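## Task

On this console, finish with the MODE knob pressed in, CHECK switched on, PROGRAM turned to P2 and the lever in HOLD. The UNDER or OVER light must never light, not even briefly. It lights whenever MODE is out, CHECK is on and the lever is at CYCLE all at once while PROGRAM is anywhere other than P2. The console is loose on the table, so do not let it rise or tilt visibly and fall back. The controls must stay in these positions on their own, without the robot holding them. Nothing may be pushed or dropped off the table.

## Robot and tools

Robot: two six-joint arms, left_arm and right_arm, each ending in a two-finger gripper. The names are labels only; left_arm sits on the +y side. Joint ranges (rad): waist -6.283 to 6.283, shoulder -2.304 to 2.304, elbow -4.224 to 0.061, forearm roll -6.283 to 6.283, wrist pitch -2.164 to 2.164, wrist roll -6.283 to 6.283. Load limits (N m): waist 53.4, shoulder 53.4, elbow 44.5, forearm roll 24, wrist pitch 16.9, wrist roll 16.9; a carried object adds to the load.

Frame: one scene frame for everything. Origin on the tabletop midway between the arms, +z up, +x out across the table, +y toward left_arm. Positions are in metres, quaternions are written w first (qw, qx, qy, qz). On each gripper the fingers extend along its own +z and separate along its own y. The reported hand point lies between the closed finger pads, roughly 2 cm short of the tips; closing pushes the tips about 10 mm further along +z. Reported hand positions may be somewhat off, worse when an arm reaches far.

The 16-number row used by the motion tools: x, y, z, qw, qx, qy, qz, opening for left_arm, followed by the same eight for right_arm. Always give all 16, even if one arm should stay still. x, y, z and the quaternion are an absolute target pose for that gripper in the scene frame, not an offset. opening runs from -1 (closed) to +1 (fully open, 0.084 m). To keep an arm still, repeat its last reported full pose and desired opening in every call; to keep an orientation fixed, resend the same quaternion rather than copying a drifted reported one.

execute_actions(actions): actions is a list of actions; each action is a list of up to 15 rows, one row per 1/30 s step, and a short table repeats its last row to fill 15 steps. An empty list just reports state and images. Each step the commanded pose is clipped to at most 70 mm and 16 degrees from the measured pose, so long moves take several actions; after an action the arm only continues to its last clipped pose. An action is rejected for both arms if any target lies over 0.6 m from the gripper's current position along any of that gripper's axes; if the first action fails this, or any action is malformed, nothing in the call runs. If position and orientation cannot both be met, position wins.

move(target, speed, blocking): target is one 16-number row as above, an absolute pose per arm; each gripper follows a straight line toward it, both finishing together, lasting 0.5 to 10 s (cut off at 10 s). speed is the path top speed in m/s, 0.002 to 0.5, default 0.25; rotation is limited to twice that in rad/s. Openings are applied at the start. Paths ignore obstacles and the other arm, and the real gripper can lag, deviate and overshoot speed, more with a nearly straight arm. Faster moves and targets set deeper beyond a contact hit and press harder. blocking=false returns after 0.5 s while motion continues; then use wait or stop before sending other rows or moves. The result adds a move: line giving the outcome (done, off_target, moving, held, fault) and limits; paced means the pose was clipped, held means a safety check blocked steps (after which the arm may jump faster than speed). Distances to each pose are given.

wait(seconds): 0 to 10 s, arms keep their last command; returns early when a running move ends. stop(): brakes a running move; needs some room, fingers continue. zoom_image(camera, region): camera is cam_high, cam_low, cam_left_wrist or cam_right_wrist; region [x0, y0, x1, y1] in pixels of that 504x504 image, origin top-left, at most 504 by 504. finished_scene(scene): ends the given scene irreversibly after the last command is held; the goal must already be met and stable.

Results: a state line per arm with position, quaternion and linear/angular velocities; Hand target lines show the pose each controller is now chasing; grip_measured is the measured finger opening on the same -1..1 scale; pose unreachable means a clearance check altered or blocked that arm's command; MOTOR HOT appears from 65 °C, and at 80 °C an OVER-TEMPERATURE FAULT brakes that arm until it cools. A TORQUE FAULT means a joint hit its load limit: the arm backs off slightly, holds 10 s and drops the rest of the call. Camera calibration (intrinsics and world-to-camera transforms) is supplied and may be slightly off.

Gripping: to hold, command an opening well below grip_measured; lower squeezes harder, up to about 24 N per pad. Fast closing can squeeze harder.

Avoid: arms colliding or pressing each other; hard shoves that lift, tip or slide the console; knocking anything off the table; the forbidden control combination (MODE out, CHECK on, lever at CYCLE with PROGRAM off the target) at any instant, so choose the order of switching carefully, e.g. set PROGRAM first or keep the lever away from CYCLE; and leaving any control held only by the gripper at the end.

Each tool is called after "Emit:" as name(argument=value, ...) on one line, values as JSON.

## Session

Emit:
execute_actions(actions=[])

Scene clock: 0.00 s.
left_arm: end_effector_position=(+0.7535, +0.0382, +0.2291) grip_measured=+1.00 end_effector_quat_wxyz=(+0.244, +0.637, -0.703, +0.200) end_effector_velocity=(+0.000, -0.000, +0.001) end_effector_angular_velocity=(-0.001, -0.000, -0.000) | right_arm: end_effector_position=(+0.2571, -0.6568, +0.1021) grip_measured=+1.00 end_effector_quat_wxyz=(-0.010, +0.252, +0.968, +0.001) end_effector_velocity=(+0.000, -0.000, +0.000) end_effector_angular_velocity=(-0.000, -0.000, -0.000)
Joint positions: left_arm=[-0.074 -1.058 -1.997 -0.78  -1.006  1.846  0.084] | right_arm=[-0.662 -0.335 -0.544 -0.036 -0.227  2.879  0.084]
Joint velocities: left_arm=[-0.     0.    -0.001 -0.    -0.    -0.     0.   ] | right_arm=[ 0.    -0.    -0.001  0.    -0.     0.     0.   ]
Motor temperatures (°C, as the motors report them): left_arm=[20 22 26 23 27 26] | right_arm=[22 20 24 24 27 24]
Hand target (left_arm): +0.754, +0.038, +0.229; -0.244, -0.637, +0.703, -0.200
Hand target (right_arm): +0.257, -0.657, +0.102; -0.010, +0.252, +0.968, +0.001
camera_calibration (this result's frames):
cam_left_wrist: T_world_to_cam=[[-0.993144, 0.110753, 0.0374097, 0.766327], [0.0655634, 0.792659, -0.60613, 0.131757], [-0.0967836, -0.599521, -0.794485, 0.407703], [0, 0, 0, 1]] pos_world=[0.791893, 0.0551158, 0.375108]
cam_right_wrist: T_world_to_cam=[[0.503466, 0.863881, -0.015226, 0.474734], [0.863939, -0.503578, -0.00445863, -0.490207], [-0.0115192, -0.0109095, -0.999874, 0.229719], [0, 0, 0, 1]] pos_world=[0.187142, -0.654465, 0.234732]

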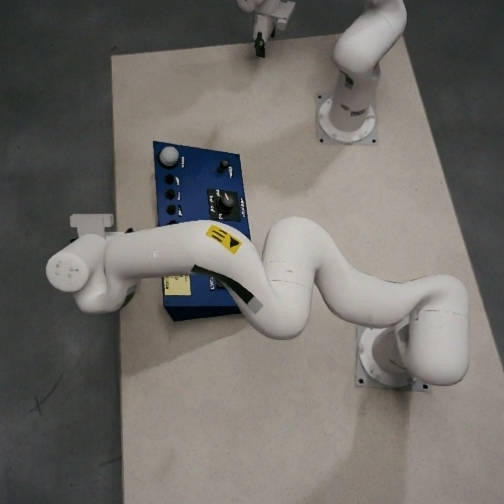

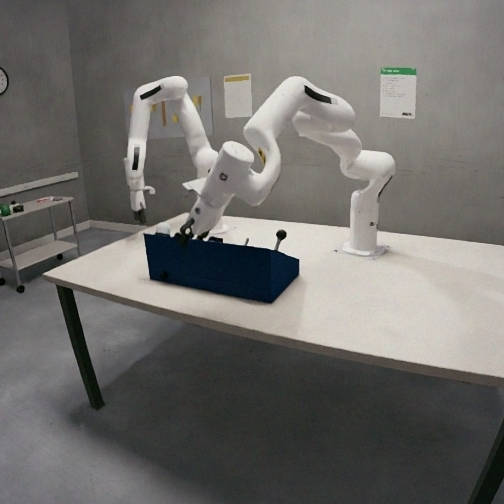

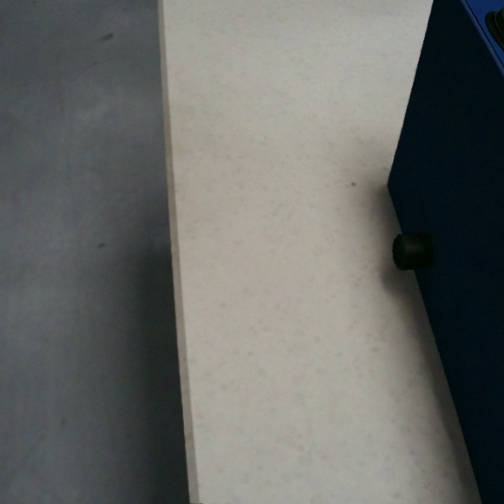

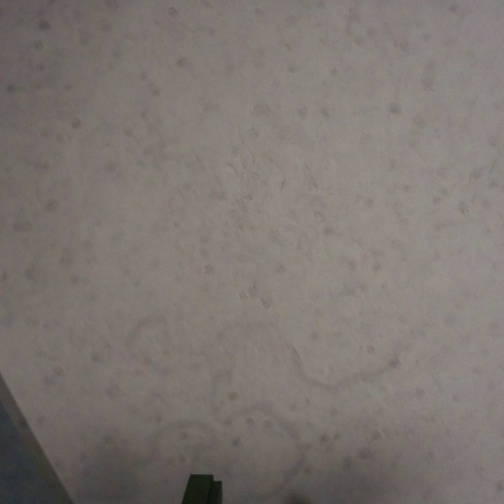

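Emit:
zoom_image(camera="cam_high", region=[140, 130, 280, 330])

Emit:
zoom_image(camera="cam_low", region=[130, 200, 320, 310])

Region (140, 130, 280, 330) of cam_high's 504x504 image, scaled by 2.520, with more detail than that image has; it fills the left 353 columns of this view, and the rest is white.

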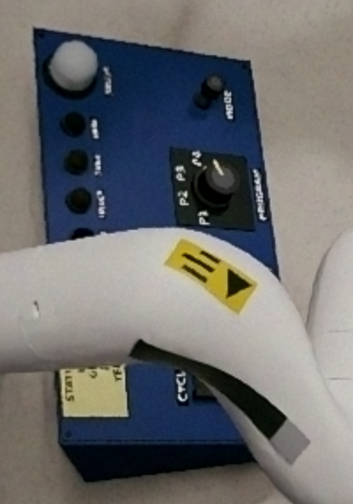

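Region (130, 200, 320, 310) of cam_low's 504x504 image, scaled by 2.653, with more detail than that image has; it fills the top 292 rows of this view, and the rest is white.

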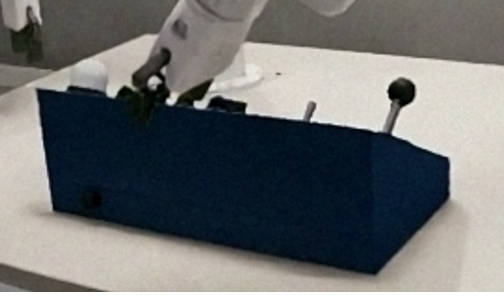

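Emit:
move(target=[0.40, 0.15, 0.30, -0.225, 0, -0.974, 0, -1, 0.381, -0.09, 0.27, 0.225, 0, 0.974, 0, 1], speed=0.25)

Scene clock: 21.80 s.
left_arm: end_effector_position=(+0.3994, +0.1483, +0.3006) grip_measured=-1.00 end_effector_quat_wxyz=(+0.222, +0.001, +0.975, -0.001) end_effector_velocity=(-0.002, +0.001, +0.000) end_effector_angular_velocity=(+0.008, -0.018, +0.004) | right_arm: end_effector_position=(+0.3798, -0.0900, +0.2699) grip_measured=+1.00 end_effector_quat_wxyz=(+0.224, -0.000, +0.975, +0.002) end_effector_velocity=(+0.000, +0.002, -0.000) end_effector_angular_velocity=(-0.005, -0.012, -0.002)
Joint positions: left_arm=[-0.554  0.074 -0.619  0.729 -0.462  1.763  0.   ] | right_arm=[ 1.004 -0.091 -0.703 -0.86  -0.447  4.757  0.084]
Joint velocities: left_arm=[-0.013  0.007  0.01   0.05  -0.008 -0.058  0.   ] | right_arm=[ 0.01  -0.004 -0.001 -0.034 -0.008  0.04  -0.   ]
Motor temperatures (°C, as the motors report them): left_arm=[20 22 27 23 27 26] | right_arm=[22 20 24 24 27 24]
Hand target (left_arm): +0.399, +0.148, +0.301; +0.224, +0.001, +0.975, -0.000
Hand target (right_arm): +0.380, -0.090, +0.270; +0.224, -0.000, +0.975, +0.002
Off the commanded pose (left_arm): 0.002 m, 0 deg.
Off the commanded pose (right_arm): 0.001 m, 0 deg.
move: done
camera_calibration (this result's frames):
cam_left_wrist: T_world_to_cam=[[-0.00294391, 0.999987, 0.00409939, -0.117621], [0.905333, 0.000924204, 0.424702, -0.416814], [0.424693, 0.0049616, -0.905324, 0.231631], [0, 0, 0, 1]] pos_world=[0.278637, 0.116855, 0.387205]
cam_right_wrist: T_world_to_cam=[[0.0217279, 0.999763, 0.000974498, 0.116714], [0.893236, -0.0198505, 0.449149, -0.399978], [0.449062, -0.00888862, -0.893456, 0.20163], [0, 0, 0, 1]] pos_world=[0.264195, -0.122834, 0.359684]

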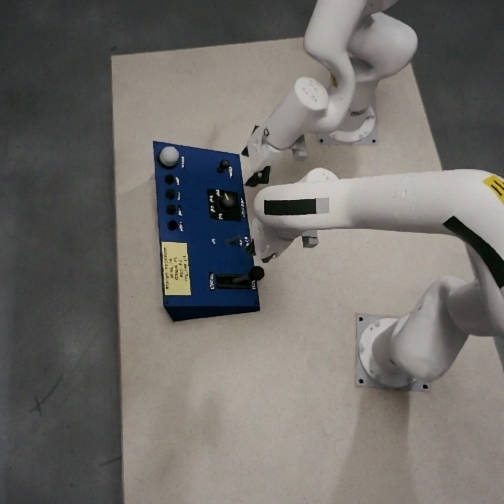

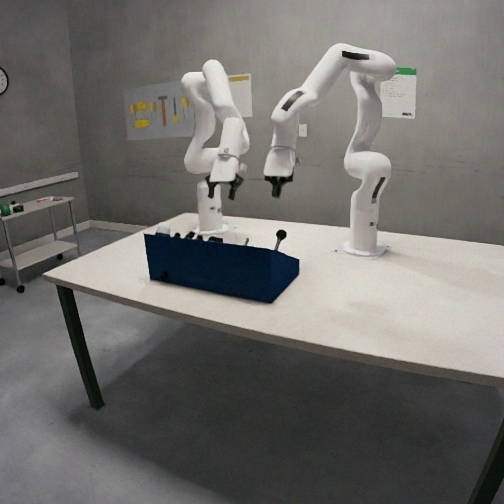

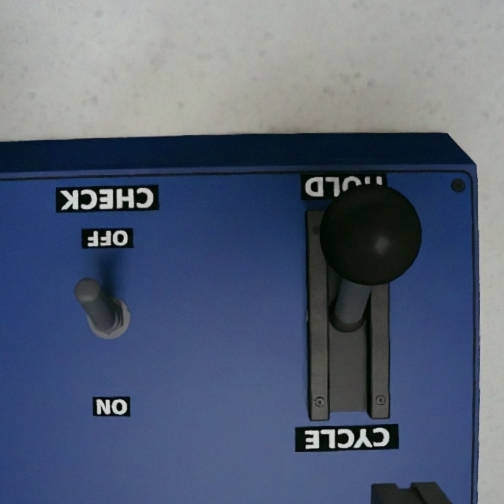

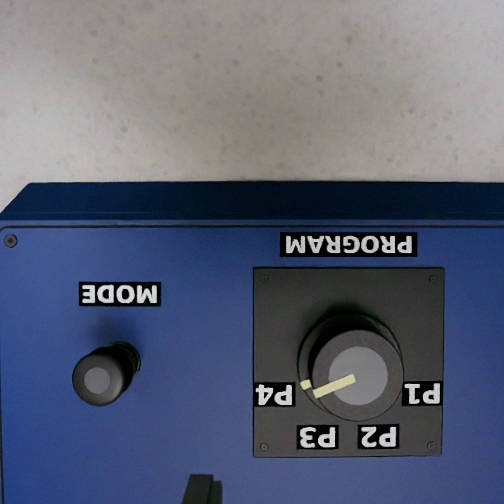

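Emit:
move(target=[0.40, 0.15, 0.30, 0.225, 0, 0.974, 0, -1, 0.4336, -0.076, 0.1621, 0.225, 0, 0.974, 0, 1], speed=0.15)

Scene clock: 40.80 s.
left_arm: end_effector_position=(+0.4000, +0.1500, +0.3000) grip_measured=-1.00 end_effector_quat_wxyz=(+0.225, +0.000, +0.974, +0.000) end_effector_velocity=(-0.000, -0.000, +0.000) end_effector_angular_velocity=(-0.000, -0.000, -0.001) | right_arm: end_effector_position=(+0.4333, -0.0759, +0.1625) grip_measured=+1.00 end_effector_quat_wxyz=(+0.224, +0.000, +0.975, -0.001) end_effector_velocity=(+0.001, +0.000, -0.002) end_effector_angular_velocity=(+0.006, -0.016, +0.001)
Joint positions: left_arm=[-0.552  0.076 -0.614  0.746 -0.46   1.746  0.   ] | right_arm=[ 0.936 -0.404 -0.784 -1.41  -0.321  5.283  0.084]
Joint velocities: left_arm=[-0.001  0.    -0.     0.    -0.    -0.     0.   ] | right_arm=[ 0.002 -0.004  0.007 -0.081 -0.003  0.084  0.   ]
Motor temperatures (°C, as the motors report them): left_arm=[20 22 27 23 27 26] | right_arm=[22 20 25 24 27 24]
Hand target (left_arm): +0.400, +0.150, +0.300; +0.225, +0.000, +0.974, +0.000
Hand target (right_arm): +0.433, -0.076, +0.162; +0.225, +0.000, +0.974, -0.000
Off the commanded pose (left_arm): 0.000 m, 0 deg.
Off the commanded pose (right_arm): 0.000 m, 0 deg.
move: done
camera_calibration (this result's frames):
cam_left_wrist: T_world_to_cam=[[-0.005485, 0.999972, 0.00508872, -0.118559], [0.90301, 0.00276692, 0.429611, -0.417936], [0.429584, 0.00695158, -0.903, 0.227839], [0, 0, 0, 1]] pos_world=[0.278874, 0.118129, 0.385891]
cam_right_wrist: T_world_to_cam=[[0.0231675, 0.999723, -0.00407509, 0.101733], [0.893181, -0.0188671, 0.449302, -0.3992], [0.449101, -0.014049, -0.893371, 0.0812892], [0, 0, 0, 1]] pos_world=[0.317694, -0.108095, 0.252397]

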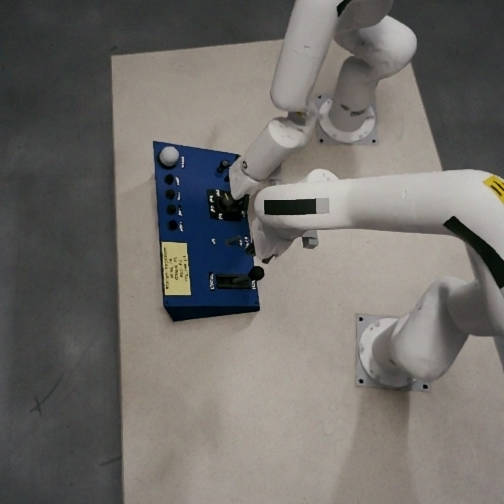

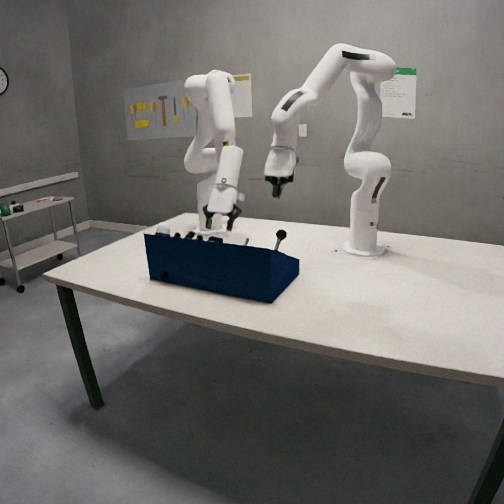

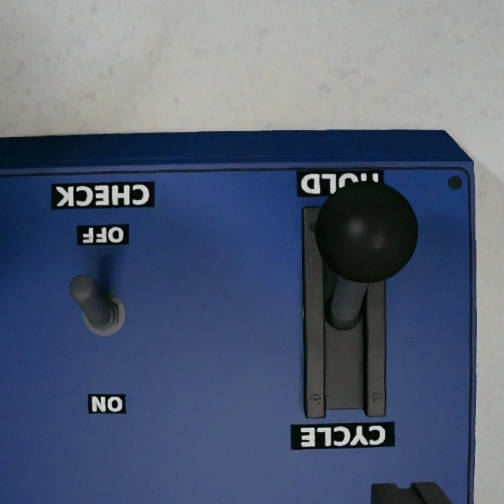

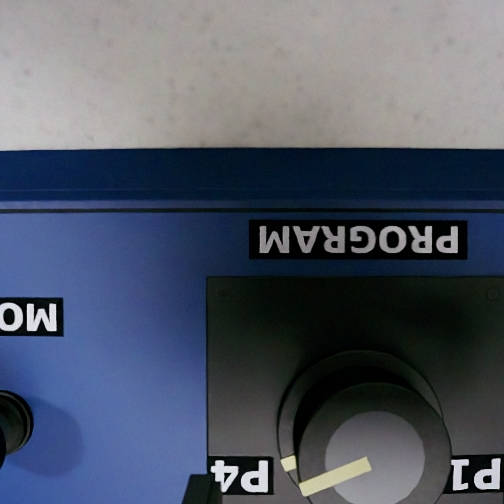

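Emit:
move(target=[0.40, 0.15, 0.30, 0.225, 0, 0.974, 0, -1, 0.4475, -0.077, 0.1243, 0.225, 0, 0.974, 0, 1], speed=0.06)

Emit:
execute_actions(actions=[[[0.40, 0.15, 0.30, 0.225, 0, 0.974, 0, -1, 0.4475, -0.077, 0.1243, 0.225, 0, 0.974, 0, 0.5]],[[0.40, 0.15, 0.30, 0.225, 0, 0.974, 0, -1, 0.4475, -0.077, 0.1243, 0.225, 0, 0.974, 0, 0.1]],[[0.40, 0.15, 0.30, 0.225, 0, 0.974, 0, -1, 0.4475, -0.077, 0.1243, 0.225, 0, 0.974, 0, -0.3]]])

Scene clock: 48.43 s.
left_arm: end_effector_position=(+0.4000, +0.1500, +0.3000) grip_measured=-1.00 end_effector_quat_wxyz=(+0.225, +0.000, +0.974, +0.000) end_effector_velocity=(-0.000, +0.000, -0.000) end_effector_angular_velocity=(-0.000, +0.001, +0.001) | right_arm: end_effector_position=(+0.4474, -0.0770, +0.1246) grip_measured=+1.00 end_effector_quat_wxyz=(+0.225, +0.000, +0.974, -0.000) end_effector_velocity=(+0.001, +0.000, -0.002) end_effector_angular_velocity=(+0.005, -0.006, +0.000)
Joint positions: left_arm=[-0.552  0.076 -0.614  0.746 -0.46   1.746  0.   ] | right_arm=[ 0.914 -0.504 -0.81  -1.663 -0.311  5.526  0.084]
Joint velocities: left_arm=[ 0.001 -0.     0.    -0.     0.    -0.001  0.   ] | right_arm=[-0.002 -0.005  0.002 -0.046 -0.001  0.046 -0.   ]
Motor temperatures (°C, as the motors report them): left_arm=[20 22 27 23 27 26] | right_arm=[22 20 25 24 27 24]
Hand target (left_arm): +0.400, +0.150, +0.300; +0.225, +0.000, +0.974, +0.000
Hand target (right_arm): +0.447, -0.077, +0.124; +0.225, +0.000, +0.974, -0.000
Off the commanded pose (left_arm): 0.000 m, 0 deg.
Off the commanded pose (right_arm): 0.000 m, 0 deg.
move: done
camera_calibration (this result's frames):
cam_left_wrist: T_world_to_cam=[[-0.00549189, 0.999972, 0.00507715, -0.118551], [0.902992, 0.00277782, 0.429649, -0.417955], [0.429623, 0.00694421, -0.902982, 0.227815], [0, 0, 0, 1]] pos_world=[0.278885, 0.118126, 0.385889]
cam_right_wrist: T_world_to_cam=[[0.023165, 0.999725, -0.00367093, 0.102257], [0.892308, -0.0190199, 0.451027, -0.394604], [0.450833, -0.0137237, -0.892503, 0.0402888], [0, 0, 0, 1]] pos_world=[0.331576, -0.109181, 0.214311]

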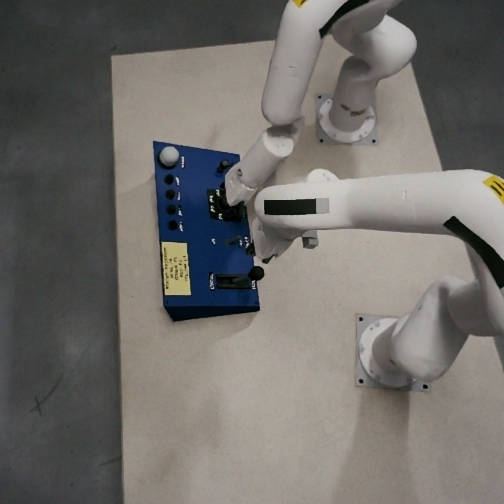

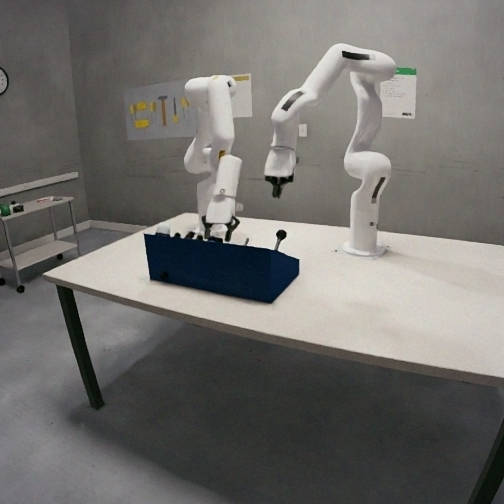

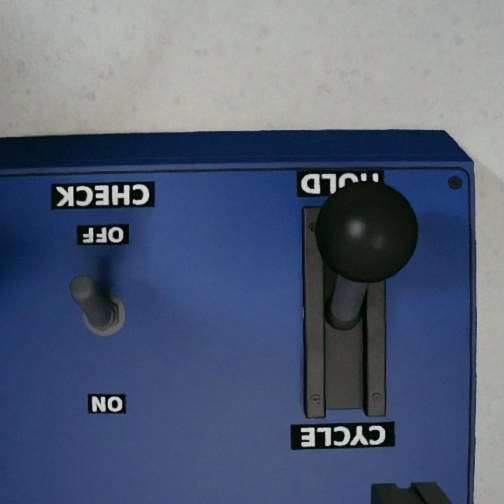

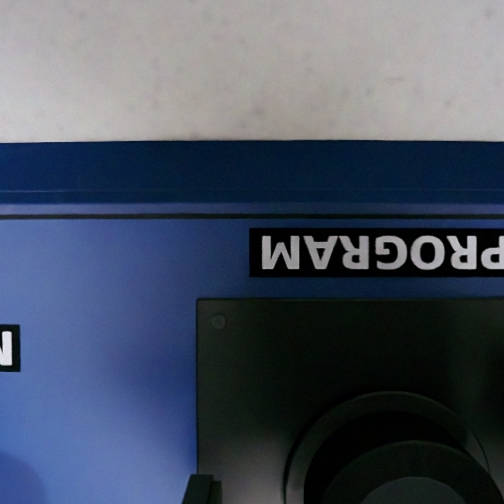

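Scene clock: 49.93 s.
left_arm: end_effector_position=(+0.4000, +0.1500, +0.3000) grip_measured=-1.00 end_effector_quat_wxyz=(+0.225, +0.000, +0.974, +0.000) end_effector_velocity=(+0.000, +0.000, -0.000) end_effector_angular_velocity=(-0.000, +0.000, +0.001) | right_arm: end_effector_position=(+0.4475, -0.0771, +0.1243) grip_measured=-0.01 end_effector_quat_wxyz=(+0.225, +0.000, +0.974, -0.000) end_effector_velocity=(+0.000, +0.000, -0.000) end_effector_angular_velocity=(+0.001, +0.000, -0.000)
Joint positions: left_arm=[-0.552  0.076 -0.614  0.746 -0.46   1.746  0.   ] | right_arm=[ 0.913 -0.504 -0.809 -1.672 -0.312  5.535  0.044]
Joint velocities: left_arm=[ 0.001 -0.    -0.    -0.     0.    -0.     0.   ] | right_arm=[ 0.    -0.    -0.001  0.001  0.001 -0.     0.   ]
Motor temperatures (°C, as the motors report them): left_arm=[20 22 27 23 27 26] | right_arm=[22 20 25 24 27 24]
Hand target (left_arm): +0.400, +0.150, +0.300; +0.225, +0.000, +0.974, +0.000
Hand target (right_arm): +0.447, -0.077, +0.124; +0.225, +0.000, +0.974, -0.000
Off the commanded pose (left_arm): 0.000 m, 0 deg.
Off the commanded pose (right_arm): 0.000 m, 0 deg.
camera_calibration (this result's frames):
cam_left_wrist: T_world_to_cam=[[-0.00549211, 0.999972, 0.00507709, -0.118551], [0.902992, 0.00277804, 0.429649, -0.417956], [0.429623, 0.00694425, -0.902982, 0.227815], [0, 0, 0, 1]] pos_world=[0.278885, 0.118126, 0.385889]
cam_right_wrist: T_world_to_cam=[[0.023026, 0.99973, -0.00303161, 0.102381], [0.89165, -0.0191651, 0.452319, -0.394524], [0.452139, -0.0131182, -0.891851, 0.0393383], [0, 0, 0, 1]] pos_world=[0.331634, -0.109399, 0.213845]

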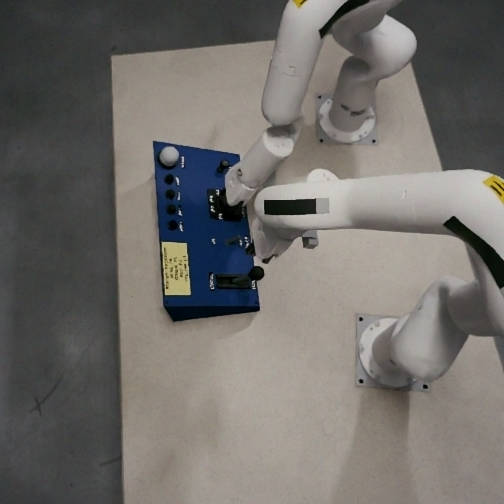

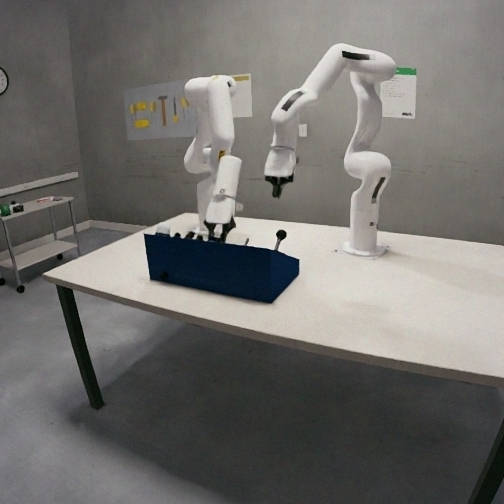

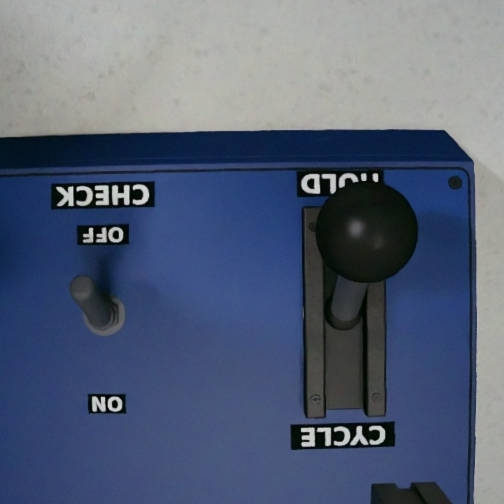

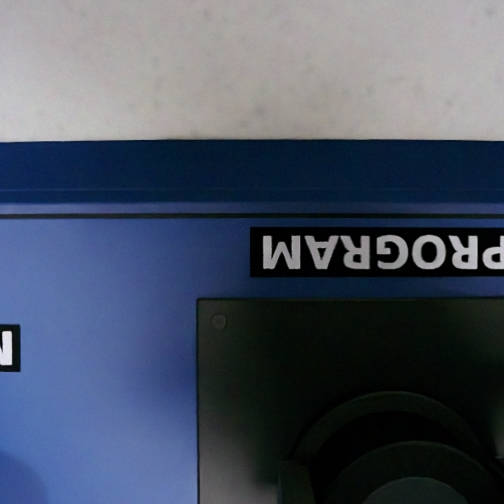

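Emit:
move(target=[0.357, 0.05, 0.1757, 0.225, 0, 0.974, 0, -1, 0.4475, -0.077, 0.1243, 0.1591, -0.6887, 0.6887, -0.1591, -0.5], speed=0.25)

Scene clock: 62.50 s.
left_arm: end_effector_position=(+0.3571, +0.0510, +0.1764) grip_measured=-1.00 end_effector_quat_wxyz=(+0.224, -0.000, +0.975, +0.001) end_effector_velocity=(-0.002, -0.004, -0.006) end_effector_angular_velocity=(-0.000, -0.004, -0.003) | right_arm: end_effector_position=(+0.4454, -0.0759, +0.1230) grip_measured=-0.01 end_effector_quat_wxyz=(-0.166, +0.686, -0.692, +0.152) end_effector_velocity=(-0.000, +0.000, -0.000) end_effector_angular_velocity=(-0.001, -0.001, +0.002)
Joint positions: left_arm=[-0.804 -0.291 -0.666  1.27  -0.398  0.935  0.   ] | right_arm=[ 0.912 -0.502 -0.799 -1.737 -0.301  4.041  0.044]
Joint velocities: left_arm=[-0.01  -0.017 -0.003  0.036 -0.    -0.044  0.   ] | right_arm=[ 0.001 -0.     0.    -0.001 -0.001  0.    -0.   ]
Motor temperatures (°C, as the motors report them): left_arm=[20 22 27 23 27 26] | right_arm=[22 20 25 24 27 24]
Hand target (left_arm): +0.357, +0.050, +0.175; +0.224, -0.000, +0.975, +0.001
Hand target (right_arm): +0.446, -0.076, +0.123; -0.166, +0.686, -0.692, +0.153
Off the commanded pose (left_arm): 0.001 m, 0 deg.
Off the commanded pose (right_arm): 0.003 m, 1 deg.
move: held (right_arm); limits=held; held on 6 of 110 steps (left_arm, right_arm), including the last (right_arm)
pose unreachable (left arm): on one or more control steps of this call, first in action 0 (counted from 0), this arm could not follow its commanded pose, so it was not sent that pose on those steps. It may still have moved: this result reports where it is.
cause: the commanded pose would bring a part of the arm too close to another arm (a part of this arm just beyond joint 4 (forearm roll) and a part of the other arm just beyond its joint 5 (wrist pitch)).
pose unreachable (right arm): on one or more control steps of this call, first in action 0 (counted from 0), this arm could not follow its commanded pose, so it was not sent that pose on those steps. On the call's last step it was still not sent that pose. It may still have moved: this result reports where it is.
cause: the commanded pose would bring a part of the arm too close to another arm (a part of this arm just beyond joint 5 (wrist pitch) and a part of the other arm just beyond its joint 4 (forearm roll)).
camera_calibration (this result's frames):
cam_left_wrist: T_world_to_cam=[[-0.00617447, 0.999959, 0.00666934, -0.0191863], [0.903956, 0.00272965, 0.427616, -0.32578], [0.42758, 0.0086691, -0.903936, 0.136115], [0, 0, 0, 1]] pos_world=[0.236173, 0.0188947, 0.262476]
cam_right_wrist: T_world_to_cam=[[-0.892884, 0.032896, -0.449083, 0.49065], [0.0153214, 0.99897, 0.0427135, 0.125993], [0.450025, 0.0312576, -0.892469, 0.0434667], [0, 0, 0, 1]] pos_world=[0.416602, -0.143362, 0.253753]

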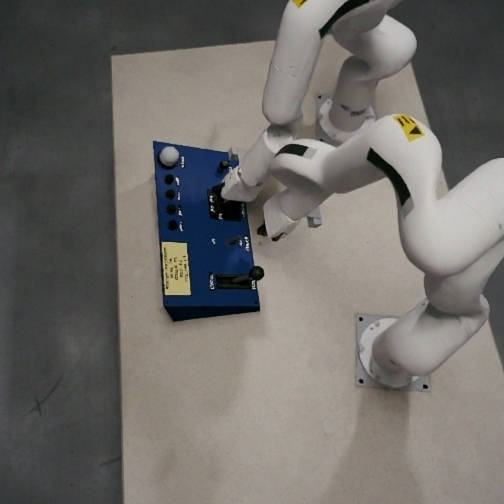

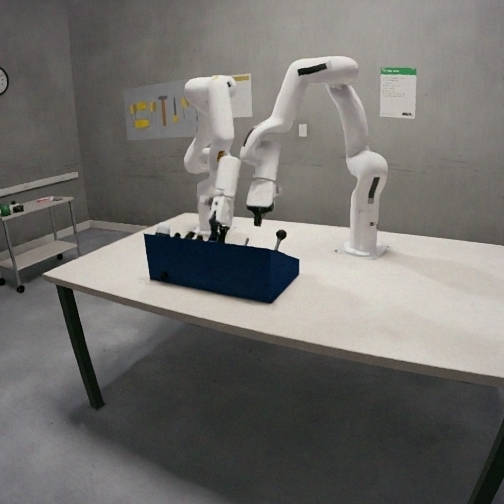

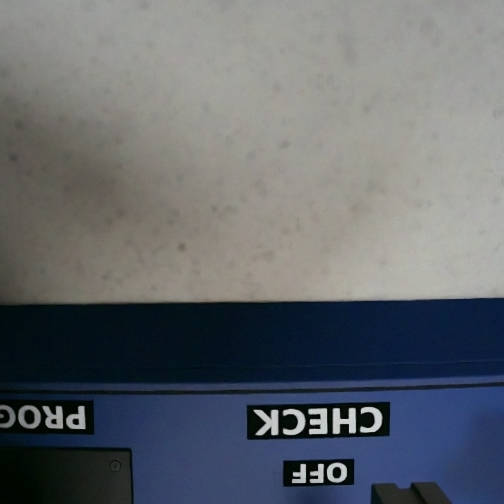

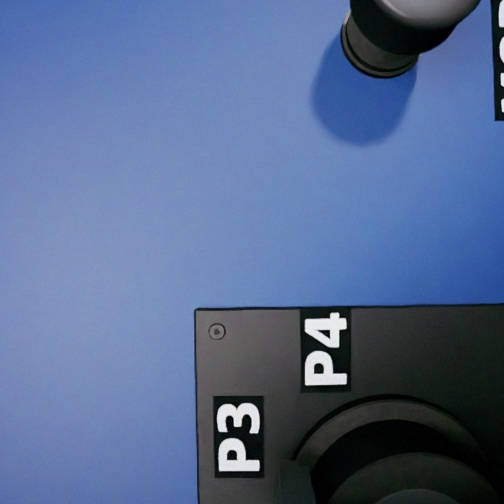

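Emit:
move(target=[0.357, 0.12, 0.19, 0.225, 0, 0.974, 0, -1, 0.4465, -0.0765, 0.1237, 0.1591, -0.6887, 0.6887, -0.1591, 0.6], speed=0.12)

Emit:
move(target=[0.357, 0.12, 0.19, 0.225, 0, 0.974, 0, -1, 0.394, -0.0765, 0.2316, 0.1591, -0.6887, 0.6887, -0.1591, 0.6], speed=0.15)

Scene clock: 78.03 s.
left_arm: end_effector_position=(+0.3568, +0.1197, +0.1900) grip_measured=-1.00 end_effector_quat_wxyz=(+0.225, -0.000, +0.974, -0.000) end_effector_velocity=(+0.000, +0.002, +0.001) end_effector_angular_velocity=(+0.000, -0.000, -0.000) | right_arm: end_effector_position=(+0.4465, -0.0765, +0.1237) grip_measured=+0.59 end_effector_quat_wxyz=(-0.159, +0.689, -0.689, +0.159) end_effector_velocity=(-0.000, +0.001, +0.000) end_effector_angular_velocity=(-0.001, +0.000, +0.001)
Joint positions: left_arm=[-0.7   -0.139 -0.517  1.343 -0.362  0.961  0.   ] | right_arm=[ 0.916 -0.505 -0.808 -1.676 -0.313  3.971  0.069]
Joint velocities: left_arm=[ 0.004  0.007  0.004 -0.002  0.001  0.007  0.   ] | right_arm=[ 0.001 -0.    -0.001  0.005 -0.    -0.005  0.   ]
Motor temperatures (°C, as the motors report them): left_arm=[20 22 27 23 27 26] | right_arm=[22 20 25 24 28 24]
Hand target (left_arm): +0.357, +0.120, +0.190; +0.225, -0.000, +0.974, -0.000
Hand target (right_arm): +0.447, -0.076, +0.124; -0.159, +0.689, -0.689, +0.159
Off the commanded pose (left_arm): 0.000 m, 0 deg.
Off the commanded pose (right_arm): 0.000 m, 0 deg.
move: done
camera_calibration (this result's frames):
cam_left_wrist: T_world_to_cam=[[-0.00548042, 0.999973, 0.00493268, -0.0878779], [0.903005, 0.00282974, 0.429622, -0.331606], [0.429596, 0.00680874, -0.902996, 0.14728], [0, 0, 0, 1]] pos_world=[0.235689, 0.0878111, 0.275892]
cam_right_wrist: T_world_to_cam=[[-0.892886, 0.0193471, -0.449867, 0.491013], [0.0105006, 0.999699, 0.022152, 0.131286], [0.45016, 0.0150553, -0.892821, 0.0423989], [0, 0, 0, 1]] pos_world=[0.417954, -0.141384, 0.255837]

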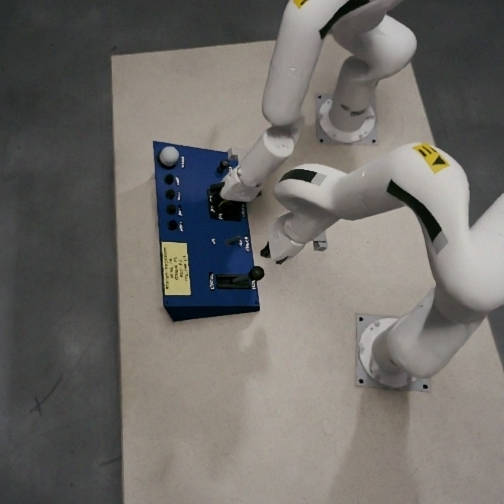

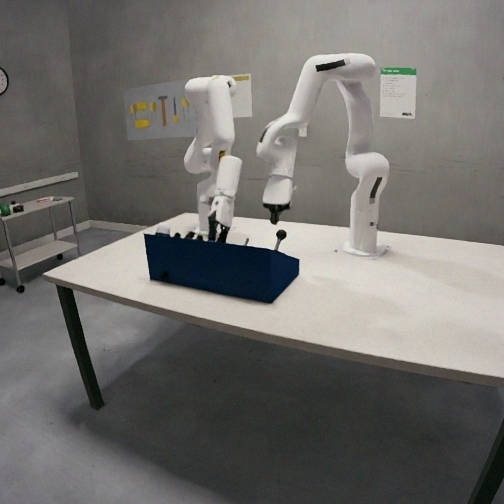

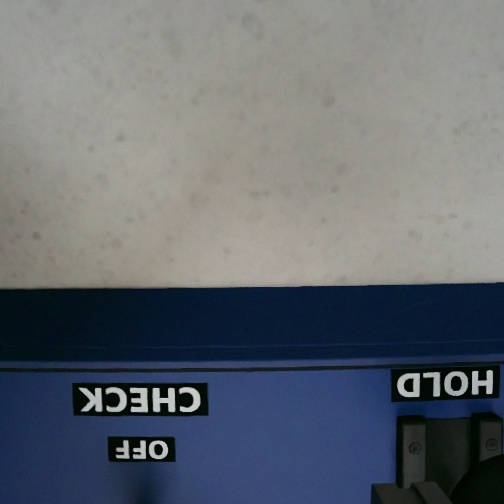

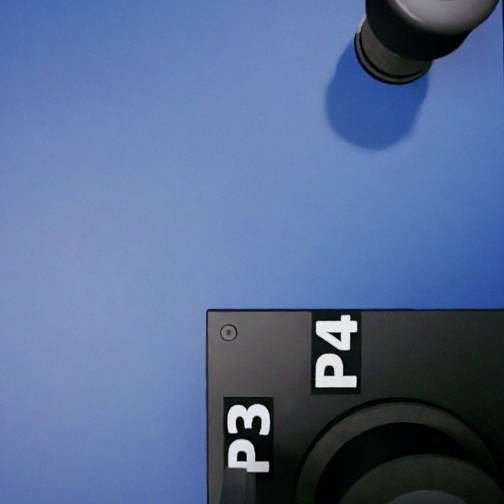

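Scene clock: 79.50 s.
left_arm: end_effector_position=(+0.3570, +0.1200, +0.1900) grip_measured=-1.00 end_effector_quat_wxyz=(+0.225, -0.000, +0.974, -0.000) end_effector_velocity=(-0.000, -0.000, +0.000) end_effector_angular_velocity=(-0.000, -0.000, -0.001) | right_arm: end_effector_position=(+0.3941, -0.0765, +0.2312) grip_measured=+0.59 end_effector_quat_wxyz=(-0.161, +0.689, -0.689, +0.160) end_effector_velocity=(-0.000, +0.000, +0.003) end_effector_angular_velocity=(-0.010, +0.016, -0.001)
Joint positions: left_arm=[-0.699 -0.138 -0.517  1.344 -0.362  0.961  0.   ] | right_arm=[ 1.003 -0.207 -0.728 -1.042 -0.396  3.382  0.069]
Joint velocities: left_arm=[-0.  0. -0.  0.  0.  0.  0.] | right_arm=[-0.002  0.    -0.014  0.075 -0.011 -0.08  -0.   ]
Motor temperatures (°C, as the motors report them): left_arm=[20 22 27 23 27 26] | right_arm=[22 20 25 24 28 24]
Hand target (left_arm): +0.357, +0.120, +0.190; +0.225, -0.000, +0.974, -0.000
Hand target (right_arm): +0.394, -0.077, +0.232; -0.160, +0.689, -0.689, +0.159
Off the commanded pose (left_arm): 0.000 m, 0 deg.
Off the commanded pose (right_arm): 0.000 m, 0 deg.
move: done
camera_calibration (this result's frames):
cam_left_wrist: T_world_to_cam=[[-0.00549218, 0.999972, 0.00507505, -0.0882287], [0.902992, 0.00277899, 0.429648, -0.331781], [0.429622, 0.00694244, -0.902982, 0.147171], [0, 0, 0, 1]] pos_world=[0.235883, 0.0881266, 0.275889]
cam_right_wrist: T_world_to_cam=[[-0.89155, 0.0195873, -0.452499, 0.492679], [0.00990381, 0.999669, 0.0237593, 0.129316], [0.452815, 0.0167011, -0.891448, 0.160686], [0, 0, 0, 1]] pos_world=[0.365206, -0.141607, 0.363108]

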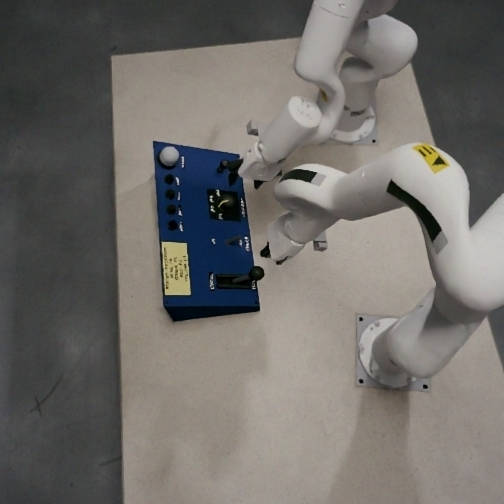

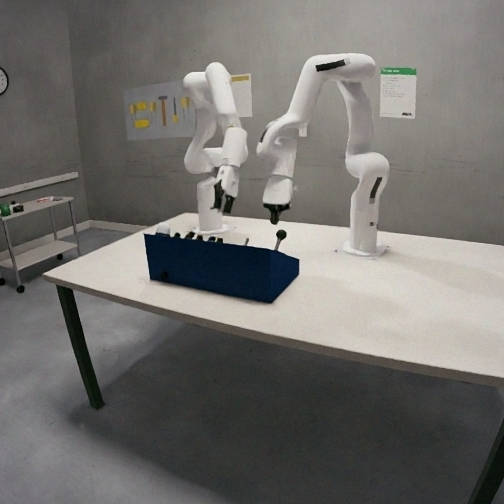

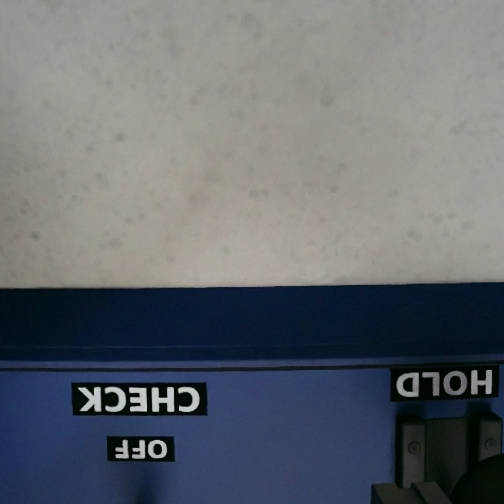

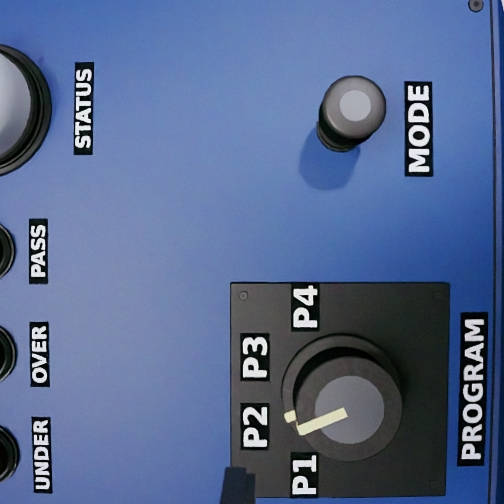

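Emit:
move(target=[0.357, 0.12, 0.19, 0.225, 0, 0.974, 0, -1, 0.665, 0.02, 0.30, 0.0616, -0.7044, 0.7044, -0.0616, -1], speed=0.25)

Scene clock: 99.30 s.
left_arm: end_effector_position=(+0.3570, +0.1200, +0.1900) grip_measured=-1.00 end_effector_quat_wxyz=(+0.225, -0.000, +0.974, +0.000) end_effector_velocity=(-0.000, -0.000, -0.000) end_effector_angular_velocity=(+0.001, -0.000, -0.000) | right_arm: end_effector_position=(+0.6649, +0.0205, +0.3004) grip_measured=-1.00 end_effector_quat_wxyz=(-0.063, +0.704, -0.704, +0.063) end_effector_velocity=(+0.002, +0.000, +0.000) end_effector_angular_velocity=(-0.007, +0.016, -0.002)
Joint positions: left_arm=[-0.699 -0.138 -0.517  1.344 -0.362  0.961  0.   ] | right_arm=[ 0.742 -0.858 -1.917 -0.126 -0.915  2.239  0.   ]
Joint velocities: left_arm=[-0.001 -0.001 -0.     0.    -0.001 -0.     0.   ] | right_arm=[-0.002 -0.02  -0.034  0.007 -0.031 -0.007  0.   ]
Motor temperatures (°C, as the motors report them): left_arm=[20 22 27 23 27 26] | right_arm=[22 20 25 24 27 24]
Hand target (left_arm): +0.357, +0.120, +0.190; +0.225, -0.000, +0.974, -0.000
Hand target (right_arm): +0.665, +0.021, +0.300; -0.062, +0.704, -0.704, +0.062
Off the commanded pose (left_arm): 0.000 m, 0 deg.
Off the commanded pose (right_arm): 0.001 m, 0 deg.
move: done; limits=paced
camera_calibration (this result's frames):
cam_left_wrist: T_world_to_cam=[[-0.00549237, 0.999972, 0.00507695, -0.0882291], [0.902992, 0.00277833, 0.429649, -0.331782], [0.429623, 0.00694424, -0.902982, 0.147169], [0, 0, 0, 1]] pos_world=[0.235885, 0.0881264, 0.275889]
cam_right_wrist: T_world_to_cam=[[-0.981764, 0.0194852, -0.189101, 0.744415], [0.0162584, 0.999695, 0.0185999, 0.0253894], [0.189405, 0.0151862, -0.981782, 0.300479], [0, 0, 0, 1]] pos_world=[0.673515, -0.0444499, 0.435302]

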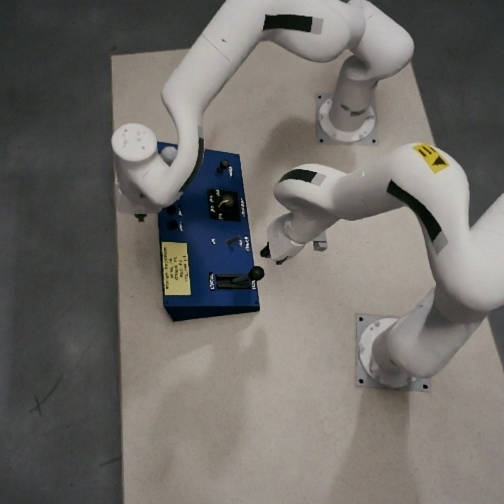

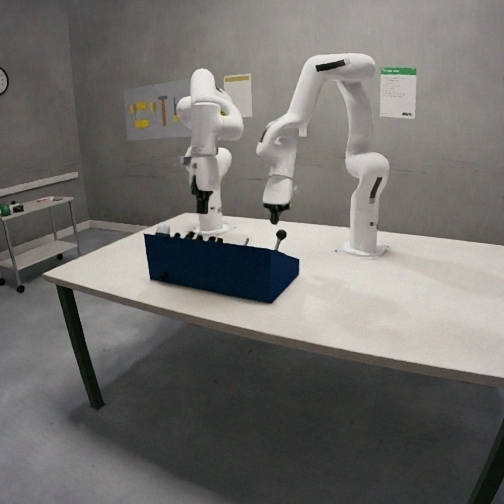

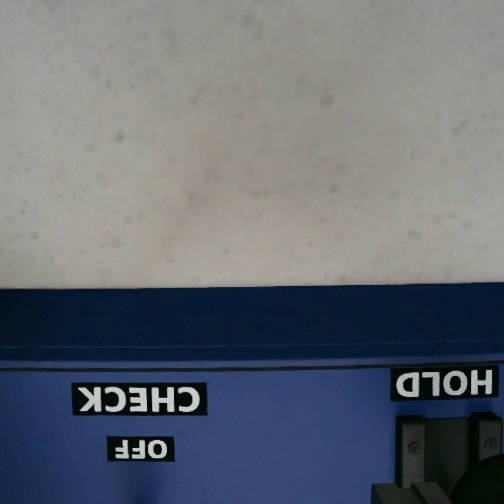

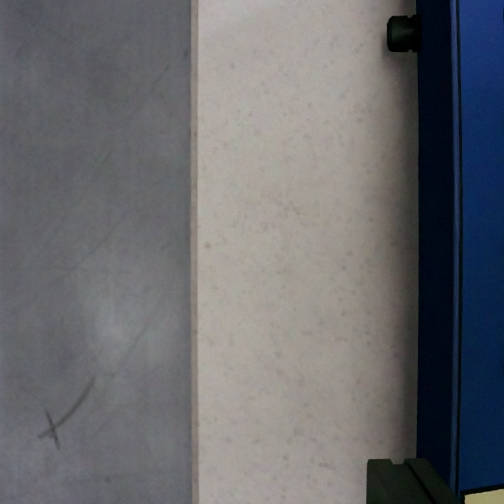

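Emit:
move(target=[0.357, 0.046, 0.1757, 0.225, 0, 0.974, 0, -1, 0.665, 0.02, 0.18, 0.0616, -0.7044, 0.7044, -0.0616, -1], speed=0.12)

Scene clock: 106.53 s.
left_arm: end_effector_position=(+0.3572, +0.0463, +0.1756) grip_measured=-1.00 end_effector_quat_wxyz=(+0.225, +0.000, +0.974, +0.000) end_effector_velocity=(-0.000, -0.002, -0.001) end_effector_angular_velocity=(+0.001, +0.001, -0.001) | right_arm: end_effector_position=(+0.6651, +0.0200, +0.1805) grip_measured=-1.00 end_effector_quat_wxyz=(-0.062, +0.704, -0.704, +0.062) end_effector_velocity=(+0.000, +0.000, -0.003) end_effector_angular_velocity=(-0.000, -0.000, -0.000)
Joint positions: left_arm=[-0.81  -0.3   -0.676  1.273 -0.401  0.927  0.   ] | right_arm=[ 0.741 -0.963 -1.821 -0.149 -0.718  2.274  0.   ]
Joint velocities: left_arm=[-0.002 -0.005 -0.005 -0.004 -0.     0.003  0.   ] | right_arm=[ 0.    -0.004 -0.001 -0.001  0.004  0.001  0.   ]
Motor temperatures (°C, as the motors report them): left_arm=[20 22 27 23 27 26] | right_arm=[22 20 25 24 27 24]
Hand target (left_arm): +0.357, +0.046, +0.176; +0.225, +0.000, +0.974, +0.000
Hand target (right_arm): +0.665, +0.020, +0.180; -0.062, +0.704, -0.704, +0.062
Off the commanded pose (left_arm): 0.000 m, 0 deg.
Off the commanded pose (right_arm): 0.000 m, 0 deg.
move: done
camera_calibration (this result's frames):
cam_left_wrist: T_world_to_cam=[[-0.00551228, 0.999971, 0.00523582, -0.0144531], [0.902941, 0.00272721, 0.429757, -0.325566], [0.42973, 0.00709657, -0.90293, 0.134565], [0, 0, 0, 1]] pos_world=[0.236061, 0.0143856, 0.261493]
cam_right_wrist: T_world_to_cam=[[-0.982355, 0.0194238, -0.186017, 0.721708], [0.0162976, 0.999699, 0.0183205, 0.0280793], [0.186317, 0.0149656, -0.982376, 0.184888], [0, 0, 0, 1]] pos_world=[0.674068, -0.0448562, 0.315365]

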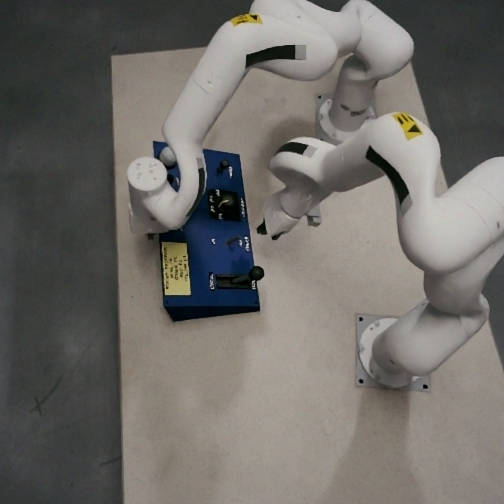

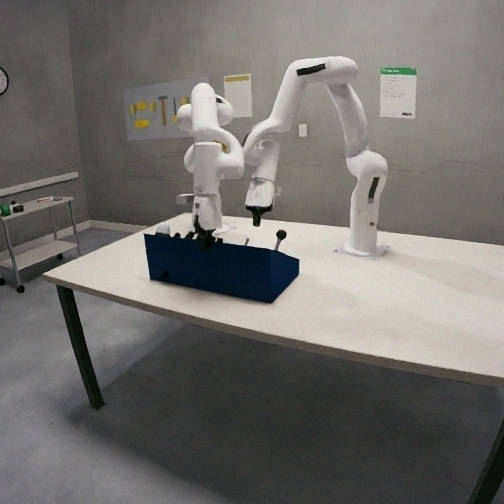

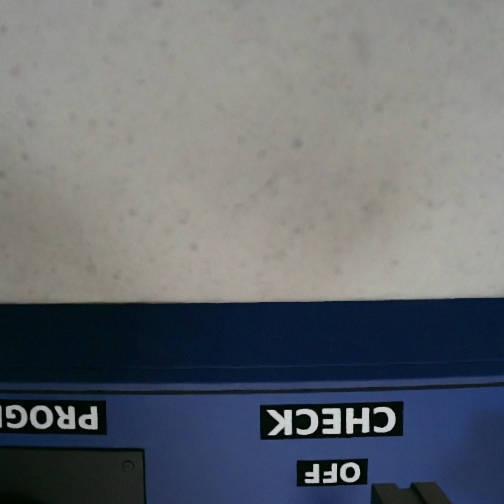

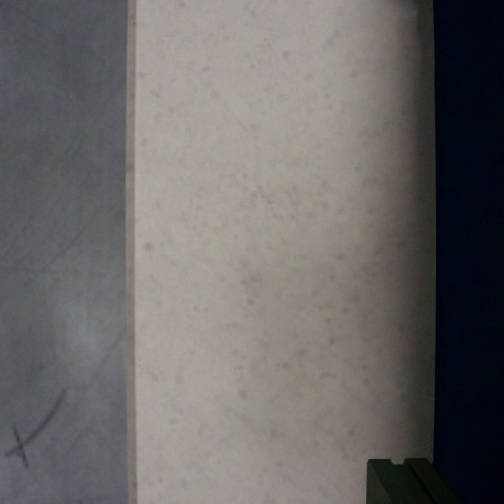

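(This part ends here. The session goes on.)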